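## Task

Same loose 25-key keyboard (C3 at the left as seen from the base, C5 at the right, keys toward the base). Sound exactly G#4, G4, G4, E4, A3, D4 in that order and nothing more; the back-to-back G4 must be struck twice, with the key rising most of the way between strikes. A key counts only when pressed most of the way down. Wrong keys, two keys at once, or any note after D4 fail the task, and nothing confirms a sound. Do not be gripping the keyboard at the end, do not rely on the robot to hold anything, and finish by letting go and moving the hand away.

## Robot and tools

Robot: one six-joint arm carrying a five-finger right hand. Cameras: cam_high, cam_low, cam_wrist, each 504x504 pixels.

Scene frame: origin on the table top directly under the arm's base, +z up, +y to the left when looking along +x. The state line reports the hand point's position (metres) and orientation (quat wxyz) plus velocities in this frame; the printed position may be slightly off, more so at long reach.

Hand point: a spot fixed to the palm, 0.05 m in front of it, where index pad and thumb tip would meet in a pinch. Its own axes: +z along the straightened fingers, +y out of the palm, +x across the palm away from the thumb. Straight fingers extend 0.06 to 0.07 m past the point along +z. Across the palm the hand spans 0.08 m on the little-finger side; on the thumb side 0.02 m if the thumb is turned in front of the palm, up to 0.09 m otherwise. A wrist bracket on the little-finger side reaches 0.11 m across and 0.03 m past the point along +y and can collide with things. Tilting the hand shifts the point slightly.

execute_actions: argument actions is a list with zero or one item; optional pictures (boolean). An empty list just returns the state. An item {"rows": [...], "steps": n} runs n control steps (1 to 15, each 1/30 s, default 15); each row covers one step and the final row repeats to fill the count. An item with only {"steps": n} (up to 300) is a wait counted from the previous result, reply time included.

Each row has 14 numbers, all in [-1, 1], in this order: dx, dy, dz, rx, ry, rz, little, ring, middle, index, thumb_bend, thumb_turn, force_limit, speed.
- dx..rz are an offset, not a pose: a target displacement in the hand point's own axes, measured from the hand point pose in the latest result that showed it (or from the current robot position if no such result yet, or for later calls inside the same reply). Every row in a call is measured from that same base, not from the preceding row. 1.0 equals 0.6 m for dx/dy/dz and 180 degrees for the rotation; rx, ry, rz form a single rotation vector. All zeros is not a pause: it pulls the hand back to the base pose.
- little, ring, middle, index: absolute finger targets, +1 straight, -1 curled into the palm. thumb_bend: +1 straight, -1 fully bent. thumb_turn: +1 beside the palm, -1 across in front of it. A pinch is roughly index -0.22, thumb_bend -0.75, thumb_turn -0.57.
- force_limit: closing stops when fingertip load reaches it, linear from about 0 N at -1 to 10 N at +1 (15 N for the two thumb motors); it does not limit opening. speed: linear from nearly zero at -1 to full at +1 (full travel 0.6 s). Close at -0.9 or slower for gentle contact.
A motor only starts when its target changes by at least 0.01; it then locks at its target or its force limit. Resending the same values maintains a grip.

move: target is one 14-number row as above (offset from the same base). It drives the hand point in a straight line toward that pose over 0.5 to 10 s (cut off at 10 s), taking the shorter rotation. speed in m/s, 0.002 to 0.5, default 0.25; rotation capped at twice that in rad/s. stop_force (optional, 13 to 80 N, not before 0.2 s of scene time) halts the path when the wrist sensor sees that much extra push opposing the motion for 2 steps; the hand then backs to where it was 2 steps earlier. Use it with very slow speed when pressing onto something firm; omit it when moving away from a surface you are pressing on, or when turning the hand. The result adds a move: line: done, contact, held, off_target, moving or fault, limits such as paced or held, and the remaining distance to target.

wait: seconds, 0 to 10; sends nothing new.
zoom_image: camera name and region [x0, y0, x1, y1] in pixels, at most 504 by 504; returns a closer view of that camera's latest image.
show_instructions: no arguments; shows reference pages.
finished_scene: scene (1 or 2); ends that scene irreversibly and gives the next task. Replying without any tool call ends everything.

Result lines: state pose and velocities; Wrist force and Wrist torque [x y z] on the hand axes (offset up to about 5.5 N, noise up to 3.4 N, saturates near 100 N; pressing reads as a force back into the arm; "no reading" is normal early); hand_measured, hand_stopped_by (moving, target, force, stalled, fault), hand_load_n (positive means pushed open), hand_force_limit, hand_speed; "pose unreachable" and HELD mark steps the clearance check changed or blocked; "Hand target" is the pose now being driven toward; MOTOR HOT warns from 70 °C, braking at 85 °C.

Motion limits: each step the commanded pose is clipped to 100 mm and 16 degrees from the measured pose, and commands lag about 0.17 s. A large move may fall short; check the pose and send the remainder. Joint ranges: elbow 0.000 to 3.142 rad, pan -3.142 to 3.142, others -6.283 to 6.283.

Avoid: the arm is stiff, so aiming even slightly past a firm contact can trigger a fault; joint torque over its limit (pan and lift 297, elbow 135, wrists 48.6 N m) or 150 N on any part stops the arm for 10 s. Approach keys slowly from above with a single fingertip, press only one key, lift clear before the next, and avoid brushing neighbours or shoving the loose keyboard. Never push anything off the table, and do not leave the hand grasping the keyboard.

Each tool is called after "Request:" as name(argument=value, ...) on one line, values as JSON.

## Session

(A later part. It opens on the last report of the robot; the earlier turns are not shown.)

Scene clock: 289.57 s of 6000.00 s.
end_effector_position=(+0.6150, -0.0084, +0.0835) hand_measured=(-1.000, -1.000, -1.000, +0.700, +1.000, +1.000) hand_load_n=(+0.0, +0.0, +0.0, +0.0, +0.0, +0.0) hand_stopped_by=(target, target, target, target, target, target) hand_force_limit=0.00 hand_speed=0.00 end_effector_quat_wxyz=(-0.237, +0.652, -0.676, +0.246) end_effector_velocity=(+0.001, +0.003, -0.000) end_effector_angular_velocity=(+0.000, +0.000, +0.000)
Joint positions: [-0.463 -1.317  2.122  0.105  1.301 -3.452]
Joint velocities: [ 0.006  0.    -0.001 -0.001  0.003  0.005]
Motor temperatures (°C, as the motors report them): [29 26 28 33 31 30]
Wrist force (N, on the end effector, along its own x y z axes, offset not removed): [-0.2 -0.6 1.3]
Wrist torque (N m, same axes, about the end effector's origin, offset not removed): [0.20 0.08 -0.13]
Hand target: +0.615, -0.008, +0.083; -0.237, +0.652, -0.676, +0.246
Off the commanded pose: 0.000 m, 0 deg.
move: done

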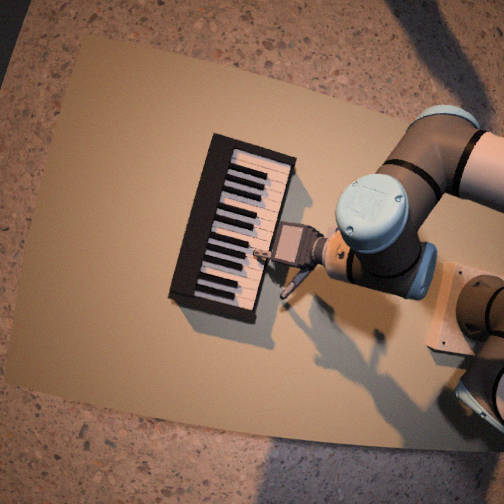

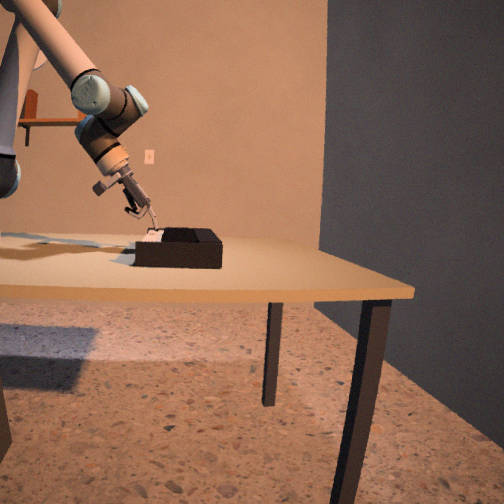

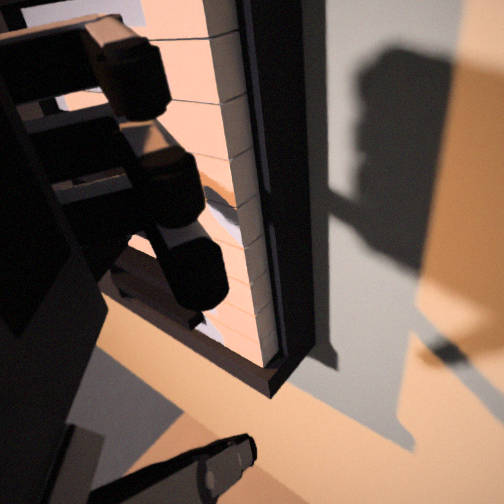

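Request:
move(target=[-0.0012,0.01565,0.01864,0,0,0,-1,-1,-1,0.7,1,1,0.0,0.0], speed=0.015)

Request:
move(target=[0,0.00429,0.00511,0,0,0,-1,-1,-1,0.7,1,1,0.0,0.0], speed=0.002, stop_force=13)

Request:
zoom_image(camera="cam_high", region=[225, 225, 285, 285])

Scene clock: 322.10 s of 6000.00 s.
end_effector_position=(+0.6150, -0.0076, +0.0691) hand_measured=(-1.000, -1.000, -1.000, +0.700, +1.000, +1.000) hand_load_n=(+0.0, +0.0, +0.0, +0.0, +0.0, +0.0) hand_stopped_by=(target, target, target, target, target, target) hand_force_limit=0.00 hand_speed=0.00 end_effector_quat_wxyz=(-0.237, +0.652, -0.676, +0.246) end_effector_velocity=(+0.001, +0.001, -0.003) end_effector_angular_velocity=(-0.000, -0.001, +0.002)
Joint positions: [-0.461 -1.297  2.13   0.076  1.303 -3.45 ]
Joint velocities: [ 0.002  0.004  0.001 -0.006  0.     0.   ]
Motor temperatures (°C, as the motors report them): [29 26 28 33 31 30]
Wrist force (N, on the end effector, along its own x y z axes, offset not removed): [0.9 -4.2 1.2]
Wrist torque (N m, same axes, about the end effector's origin, offset not removed): [-0.21 -0.01 -0.24]
Hand target: +0.615, -0.008, +0.069; -0.237, +0.652, -0.676, +0.246
Off the commanded pose: 0.000 m, 0 deg.
After step 90, 28.30 s passed at rest.
move: done

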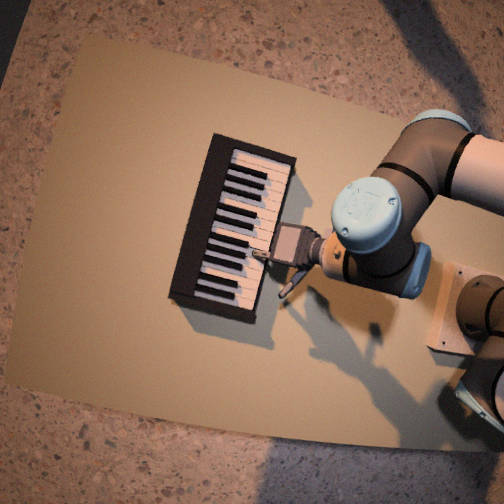

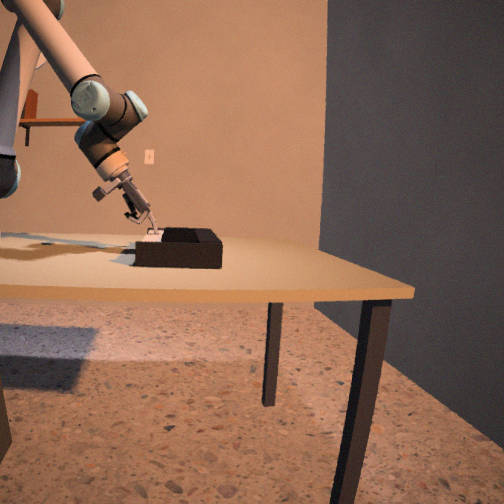

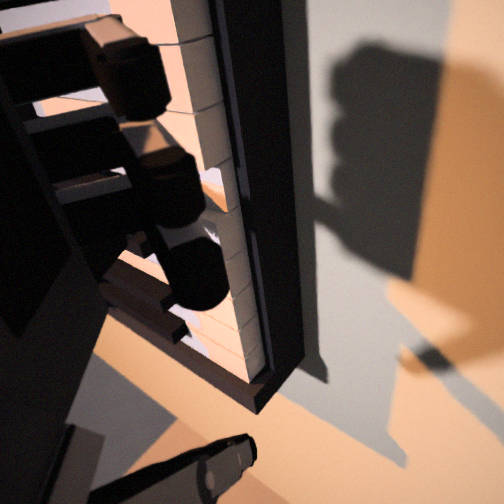

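Scene clock: 323.77 s of 6000.00 s.
end_effector_position=(+0.6150, -0.0076, +0.0666) hand_measured=(-1.000, -1.000, -1.000, +0.700, +1.000, +1.000) hand_load_n=(+0.0, +0.0, +0.0, +0.0, +0.0, +0.0) hand_stopped_by=(target, target, target, target, target, target) hand_force_limit=0.00 hand_speed=0.00 end_effector_quat_wxyz=(-0.237, +0.652, -0.676, +0.246) end_effector_velocity=(-0.001, -0.000, +0.000) end_effector_angular_velocity=(+0.002, +0.002, -0.002)
Joint positions: [-0.461 -1.293  2.132  0.071  1.303 -3.45 ]
Joint velocities: [-0.001 -0.001  0.001  0.002  0.     0.001]
Motor temperatures (°C, as the motors report them): [29 26 28 33 31 30]
Wrist force (N, on the end effector, along its own x y z axes, offset not removed): [0.8 -9.2 -15.8]
Wrist torque (N m, same axes, about the end effector's origin, offset not removed): [0.90 0.16 -0.19]
Hand target: +0.615, -0.008, +0.067; -0.237, +0.652, -0.676, +0.246
Off the commanded pose: 0.001 m, 0 deg.
move: contact

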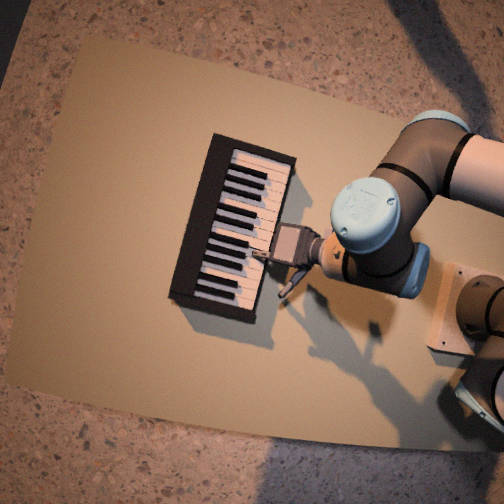

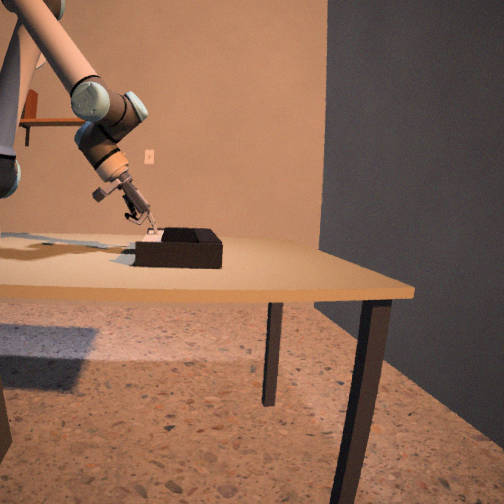

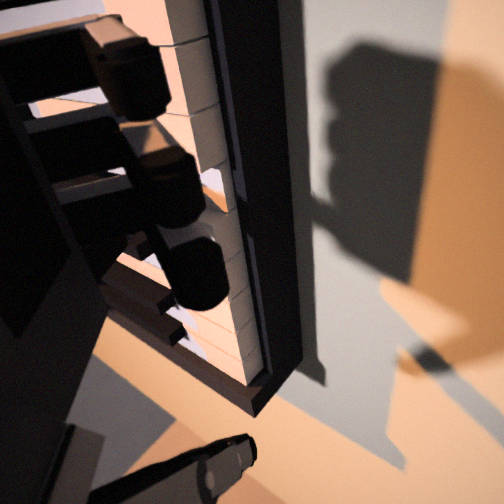

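Region (225, 225, 285, 285) of cam_high's 504x504 image, scaled by 8.400, with more detail than that image has.

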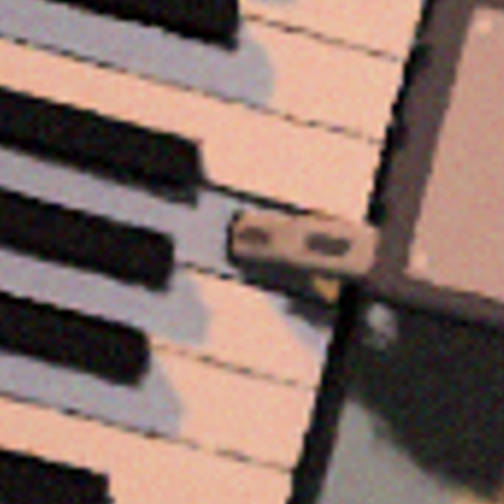

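A3 bottomed out cleanly. Lift and move to D4.

Request:
move(target=[0,-0.01822,-0.0217,0,0,0,-1,-1,-1,0.7,1,1,0.0,0.0], speed=0.04)

Request:
move(target=[0.1180,0,0,0,0,0,-1,-1,-1,0.7,1,1,0.0,0.0], speed=0.08)

Request:
zoom_image(camera="cam_high", region=[220, 185, 290, 255])

Scene clock: 343.37 s of 6000.00 s.
end_effector_position=(+0.6150, -0.0076, +0.0833) hand_measured=(-1.000, -1.000, -1.000, +0.700, +1.000, +1.000) hand_load_n=(+0.0, +0.0, +0.0, +0.0, +0.0, +0.0) hand_stopped_by=(target, target, target, target, target, target) hand_force_limit=0.00 hand_speed=0.00 end_effector_quat_wxyz=(-0.237, +0.652, -0.676, +0.246) end_effector_velocity=(-0.001, +0.002, +0.002) end_effector_angular_velocity=(+0.001, +0.002, +0.002)
Joint positions: [-0.462 -1.317  2.122  0.105  1.302 -3.45 ]
Joint velocities: [ 0.001 -0.004  0.     0.005 -0.001 -0.   ]
Motor temperatures (°C, as the motors report them): [29 26 28 33 31 30]
Wrist force (N, on the end effector, along its own x y z axes, offset not removed): [0.1 -1.1 1.7]
Wrist torque (N m, same axes, about the end effector's origin, offset not removed): [0.07 0.06 -0.18]
Hand target: +0.615, -0.008, +0.084; -0.237, +0.652, -0.676, +0.246
Off the commanded pose: 0.000 m, 0 deg.
After step 90, 15.77 s passed at rest.
move: done

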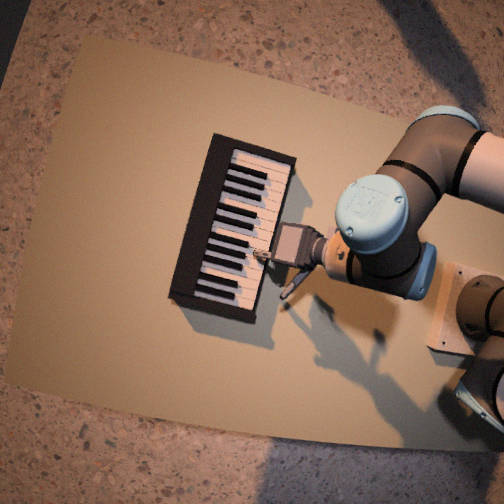

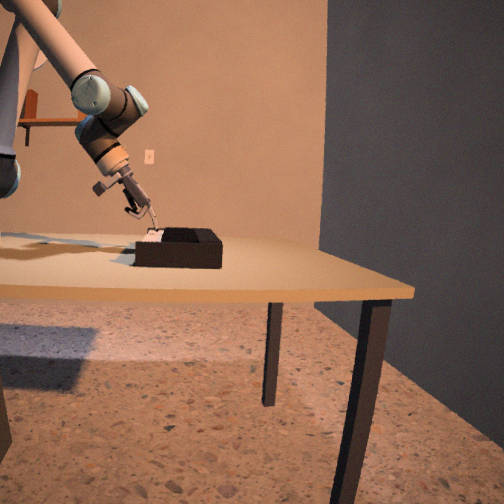

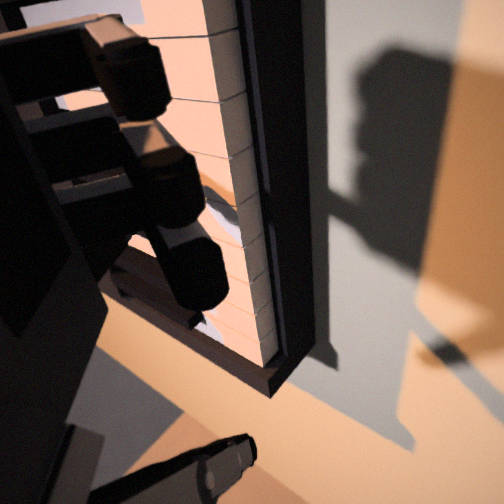

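Scene clock: 344.73 s of 6000.00 s.
end_effector_position=(+0.6124, -0.0782, +0.0832) hand_measured=(-1.000, -1.000, -1.000, +0.700, +1.000, +1.000) hand_load_n=(+0.0, +0.0, +0.0, +0.0, +0.0, +0.0) hand_stopped_by=(target, target, target, target, target, target) hand_force_limit=0.00 hand_speed=0.00 end_effector_quat_wxyz=(-0.237, +0.652, -0.676, +0.246) end_effector_velocity=(+0.000, -0.003, +0.001) end_effector_angular_velocity=(-0.000, -0.001, -0.000)
Joint positions: [-0.598 -1.296  2.104  0.137  1.22  -3.565]
Joint velocities: [-0.005  0.    -0.002  0.002 -0.003 -0.004]
Motor temperatures (°C, as the motors report them): [29 26 28 33 31 30]
Wrist force (N, on the end effector, along its own x y z axes, offset not removed): [-1.6 -0.8 4.6]
Wrist torque (N m, same axes, about the end effector's origin, offset not removed): [-0.01 0.28 -0.25]
Hand target: +0.612, -0.078, +0.083; -0.237, +0.652, -0.676, +0.246
Off the commanded pose: 0.000 m, 0 deg.
move: done

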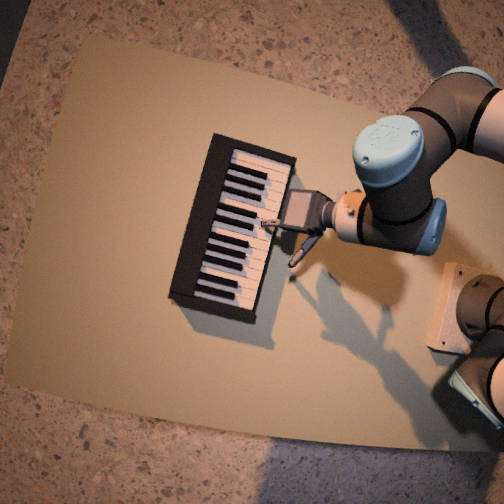

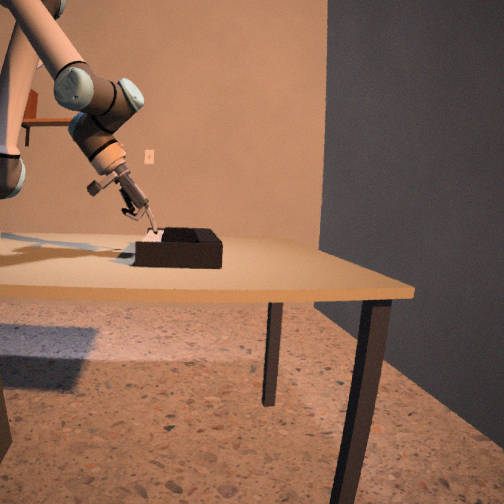

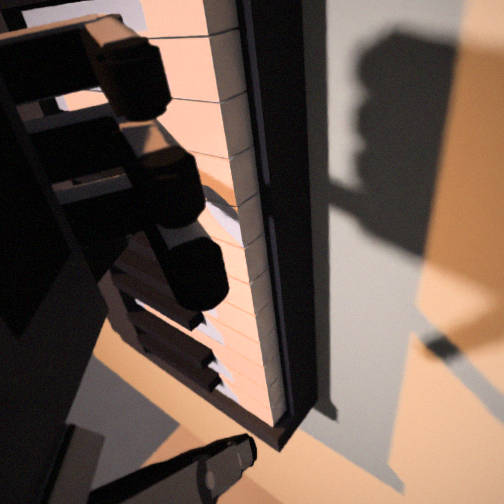

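Region (220, 185, 290, 255) of cam_high's 504x504 image, scaled by 7.200, with more detail than that image has.

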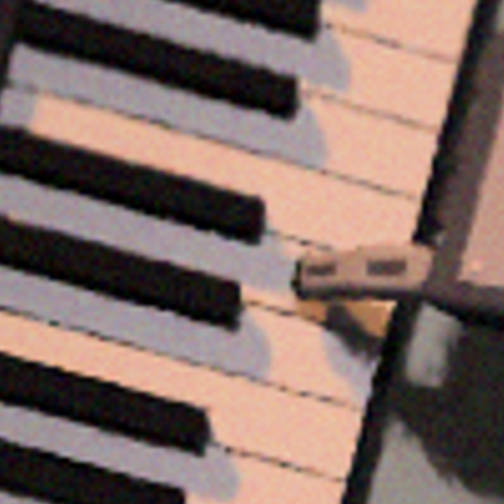

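Request:
move(target=[0,0.01533,0.01826,0,0,0,-1,-1,-1,0.7,1,1,0.0,0.0], speed=0.015)

Request:
move(target=[0,0.00429,0.00511,0,0,0,-1,-1,-1,0.7,1,1,0.0,0.0], speed=0.002, stop_force=13)

Scene clock: 355.63 s of 6000.00 s.
end_effector_position=(+0.6124, -0.0782, +0.0692) hand_measured=(-1.000, -1.000, -1.000, +0.700, +1.000, +1.000) hand_load_n=(+0.0, +0.0, +0.0, +0.0, +0.0, +0.0) hand_stopped_by=(target, target, target, target, target, target) hand_force_limit=0.00 hand_speed=0.00 end_effector_quat_wxyz=(-0.237, +0.652, -0.676, +0.246) end_effector_velocity=(+0.000, +0.001, -0.002) end_effector_angular_velocity=(-0.000, -0.000, +0.001)
Joint positions: [-0.598 -1.277  2.112  0.11   1.22  -3.565]
Joint velocities: [ 0.001  0.003  0.002 -0.005  0.     0.   ]
Motor temperatures (°C, as the motors report them): [29 26 28 33 31 30]
Wrist force (N, on the end effector, along its own x y z axes, offset not removed): [0.5 -0.5 2.4]
Wrist torque (N m, same axes, about the end effector's origin, offset not removed): [0.19 -0.02 -0.08]
Hand target: +0.612, -0.078, +0.069; -0.237, +0.652, -0.676, +0.246
Off the commanded pose: 0.000 m, 0 deg.
After step 90, 6.70 s passed at rest.
move: done

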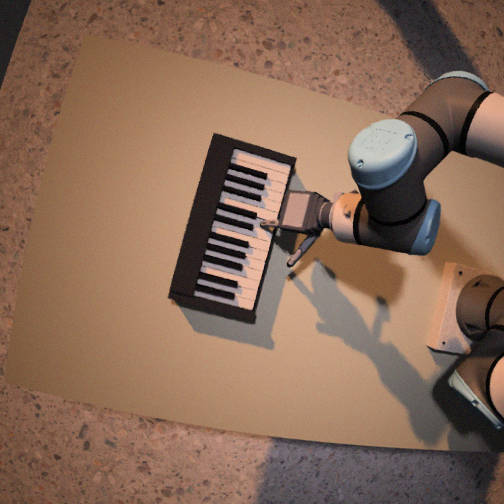

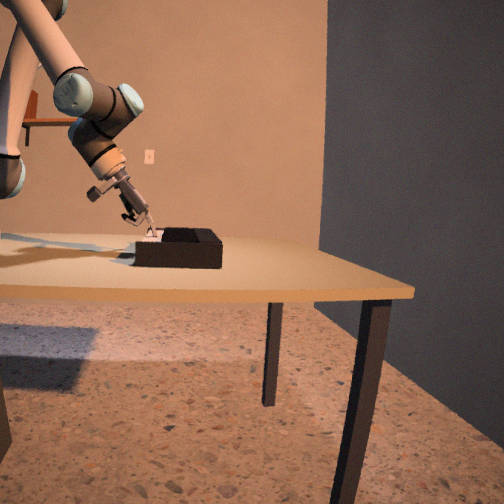

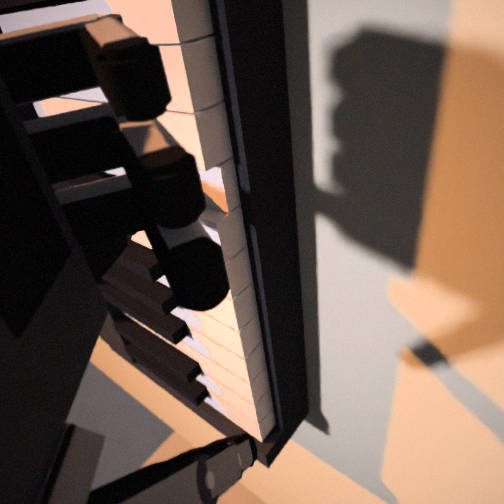

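Scene clock: 357.30 s of 6000.00 s.
end_effector_position=(+0.6124, -0.0782, +0.0666) hand_measured=(-1.000, -1.000, -1.000, +0.700, +1.000, +1.000) hand_load_n=(+0.0, +0.0, +0.0, +0.0, +0.0, +0.0) hand_stopped_by=(target, target, target, target, target, target) hand_force_limit=0.00 hand_speed=0.00 end_effector_quat_wxyz=(-0.237, +0.652, -0.676, +0.246) end_effector_velocity=(-0.000, +0.001, +0.000) end_effector_angular_velocity=(+0.001, +0.001, +0.001)
Joint positions: [-0.598 -1.273  2.114  0.104  1.22  -3.565]
Joint velocities: [ 0.001 -0.001 -0.     0.002 -0.    -0.   ]
Motor temperatures (°C, as the motors report them): [29 26 28 33 31 30]
Wrist force (N, on the end effector, along its own x y z axes, offset not removed): [1.5 -10.0 -15.5]
Wrist torque (N m, same axes, about the end effector's origin, offset not removed): [0.70 -0.04 -0.17]
Hand target: +0.612, -0.078, +0.067; -0.237, +0.652, -0.676, +0.246
Off the commanded pose: 0.001 m, 0 deg.
move: contact

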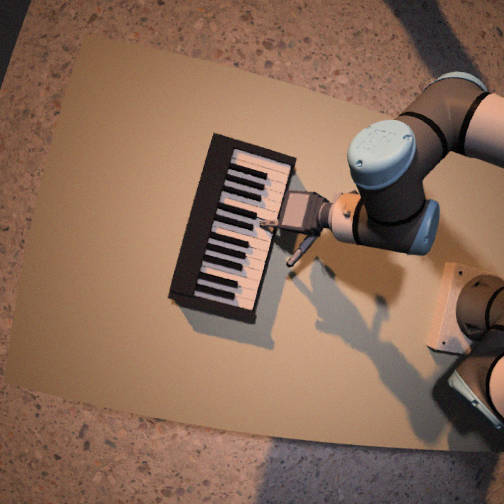

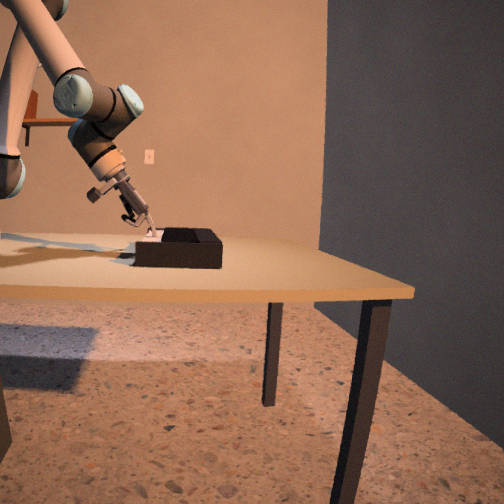

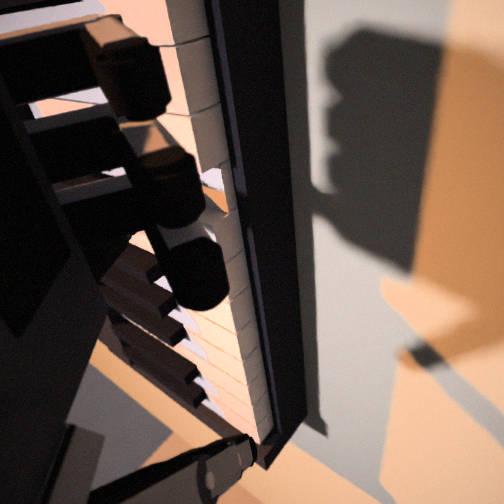

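D4 bottomed out. Lift and retreat clear.

Request:
move(target=[0,-0.05359,-0.06384,0,0,0,-1,-1,-1,0.7,1,1,0.0,0.0], speed=0.06)

Request:
move(target=[0,0.0889,-0.2052,0,0,0,-1,-1,-1,0.7,1,1,0.0,0.0], speed=0.15)

Scene clock: 364.97 s of 6000.00 s.
end_effector_position=(+0.6124, -0.0782, +0.1164) hand_measured=(-1.000, -1.000, -1.000, +0.700, +1.000, +1.000) hand_load_n=(+0.0, +0.0, +0.0, +0.0, +0.0, +0.0) hand_stopped_by=(target, target, target, target, target, target) hand_force_limit=0.00 hand_speed=0.00 end_effector_quat_wxyz=(-0.237, +0.652, -0.676, +0.246) end_effector_velocity=(-0.001, -0.000, +0.002) end_effector_angular_velocity=(+0.001, +0.001, -0.002)
Joint positions: [-0.6   -1.34   2.084  0.202  1.219 -3.566]
Joint velocities: [-0.001 -0.003 -0.001  0.005 -0.     0.   ]
Motor temperatures (°C, as the motors report them): [29 26 28 33 31 30]
Wrist force (N, on the end effector, along its own x y z axes, offset not removed): [2.0 -3.1 1.1]
Wrist torque (N m, same axes, about the end effector's origin, offset not removed): [-0.26 -0.18 -0.03]
Hand target: +0.612, -0.078, +0.117; -0.237, +0.652, -0.676, +0.246
Off the commanded pose: 0.000 m, 0 deg.
After step 90, 3.40 s passed at rest.
move: done

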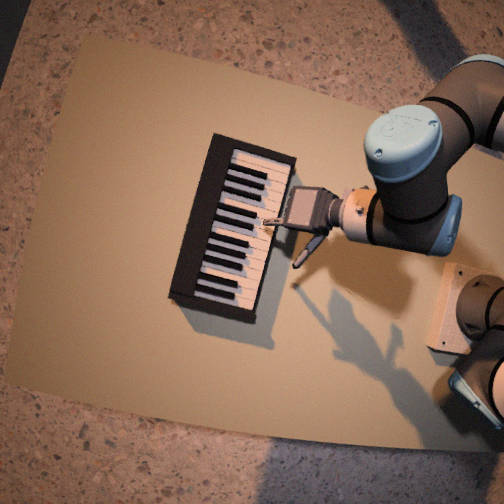

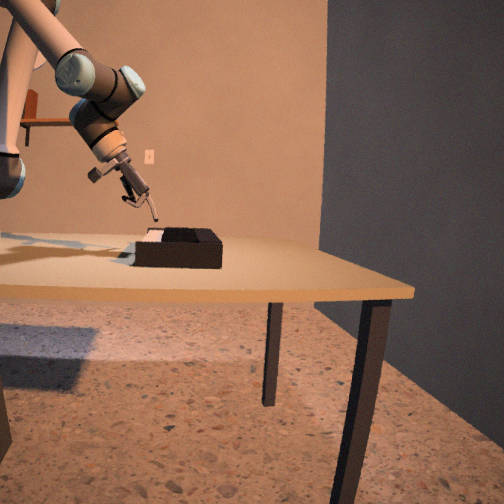

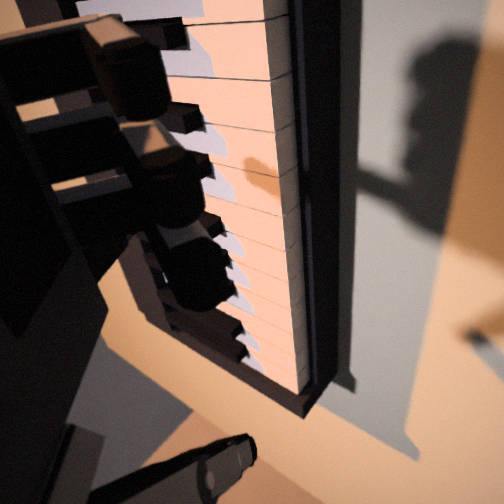

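Scene clock: 366.47 s of 6000.00 s.
end_effector_position=(+0.4925, -0.0739, +0.1763) hand_measured=(-1.000, -1.000, -1.000, +0.700, +1.000, +1.000) hand_load_n=(+0.0, +0.0, +0.0, +0.0, +0.0, +0.0) hand_stopped_by=(target, target, target, target, target, target) hand_force_limit=0.00 hand_speed=0.00 end_effector_quat_wxyz=(-0.237, +0.652, -0.676, +0.246) end_effector_velocity=(-0.002, -0.001, +0.002) end_effector_angular_velocity=(-0.001, -0.001, +0.000)
Joint positions: [-0.78  -1.595  2.255  0.35   1.118 -3.729]
Joint velocities: [-0.006 -0.005  0.002  0.005 -0.003 -0.006]
Motor temperatures (°C, as the motors report them): [29 26 28 33 31 30]
Wrist force (N, on the end effector, along its own x y z axes, offset not removed): [0.4 -1.3 -1.0]
Wrist torque (N m, same axes, about the end effector's origin, offset not removed): [0.23 0.08 -0.18]
Hand target: +0.492, -0.074, +0.176; -0.238, +0.652, -0.676, +0.246
Off the commanded pose: 0.000 m, 0 deg.
move: done

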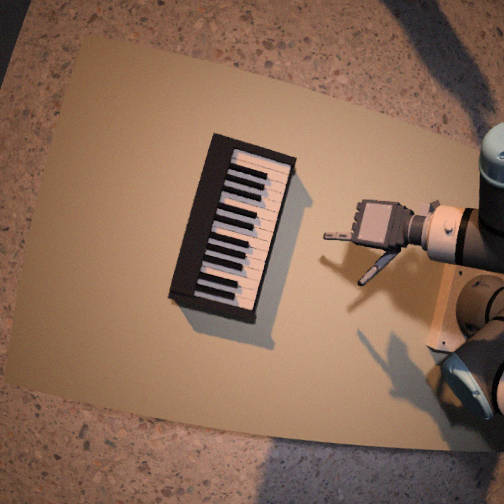

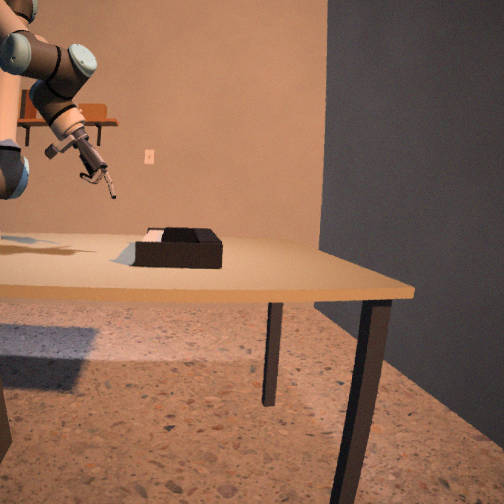

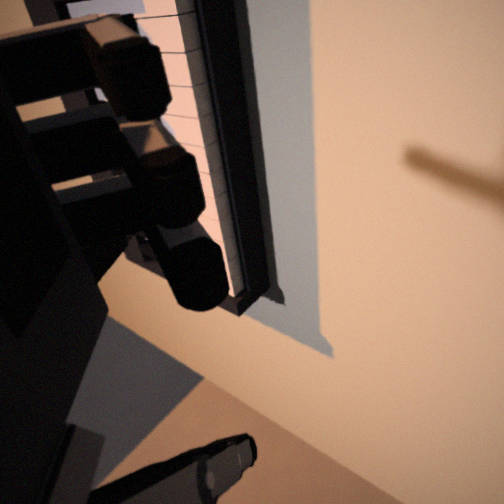

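Request:
finished_scene(scene=2)

The scene is finished: the task was done.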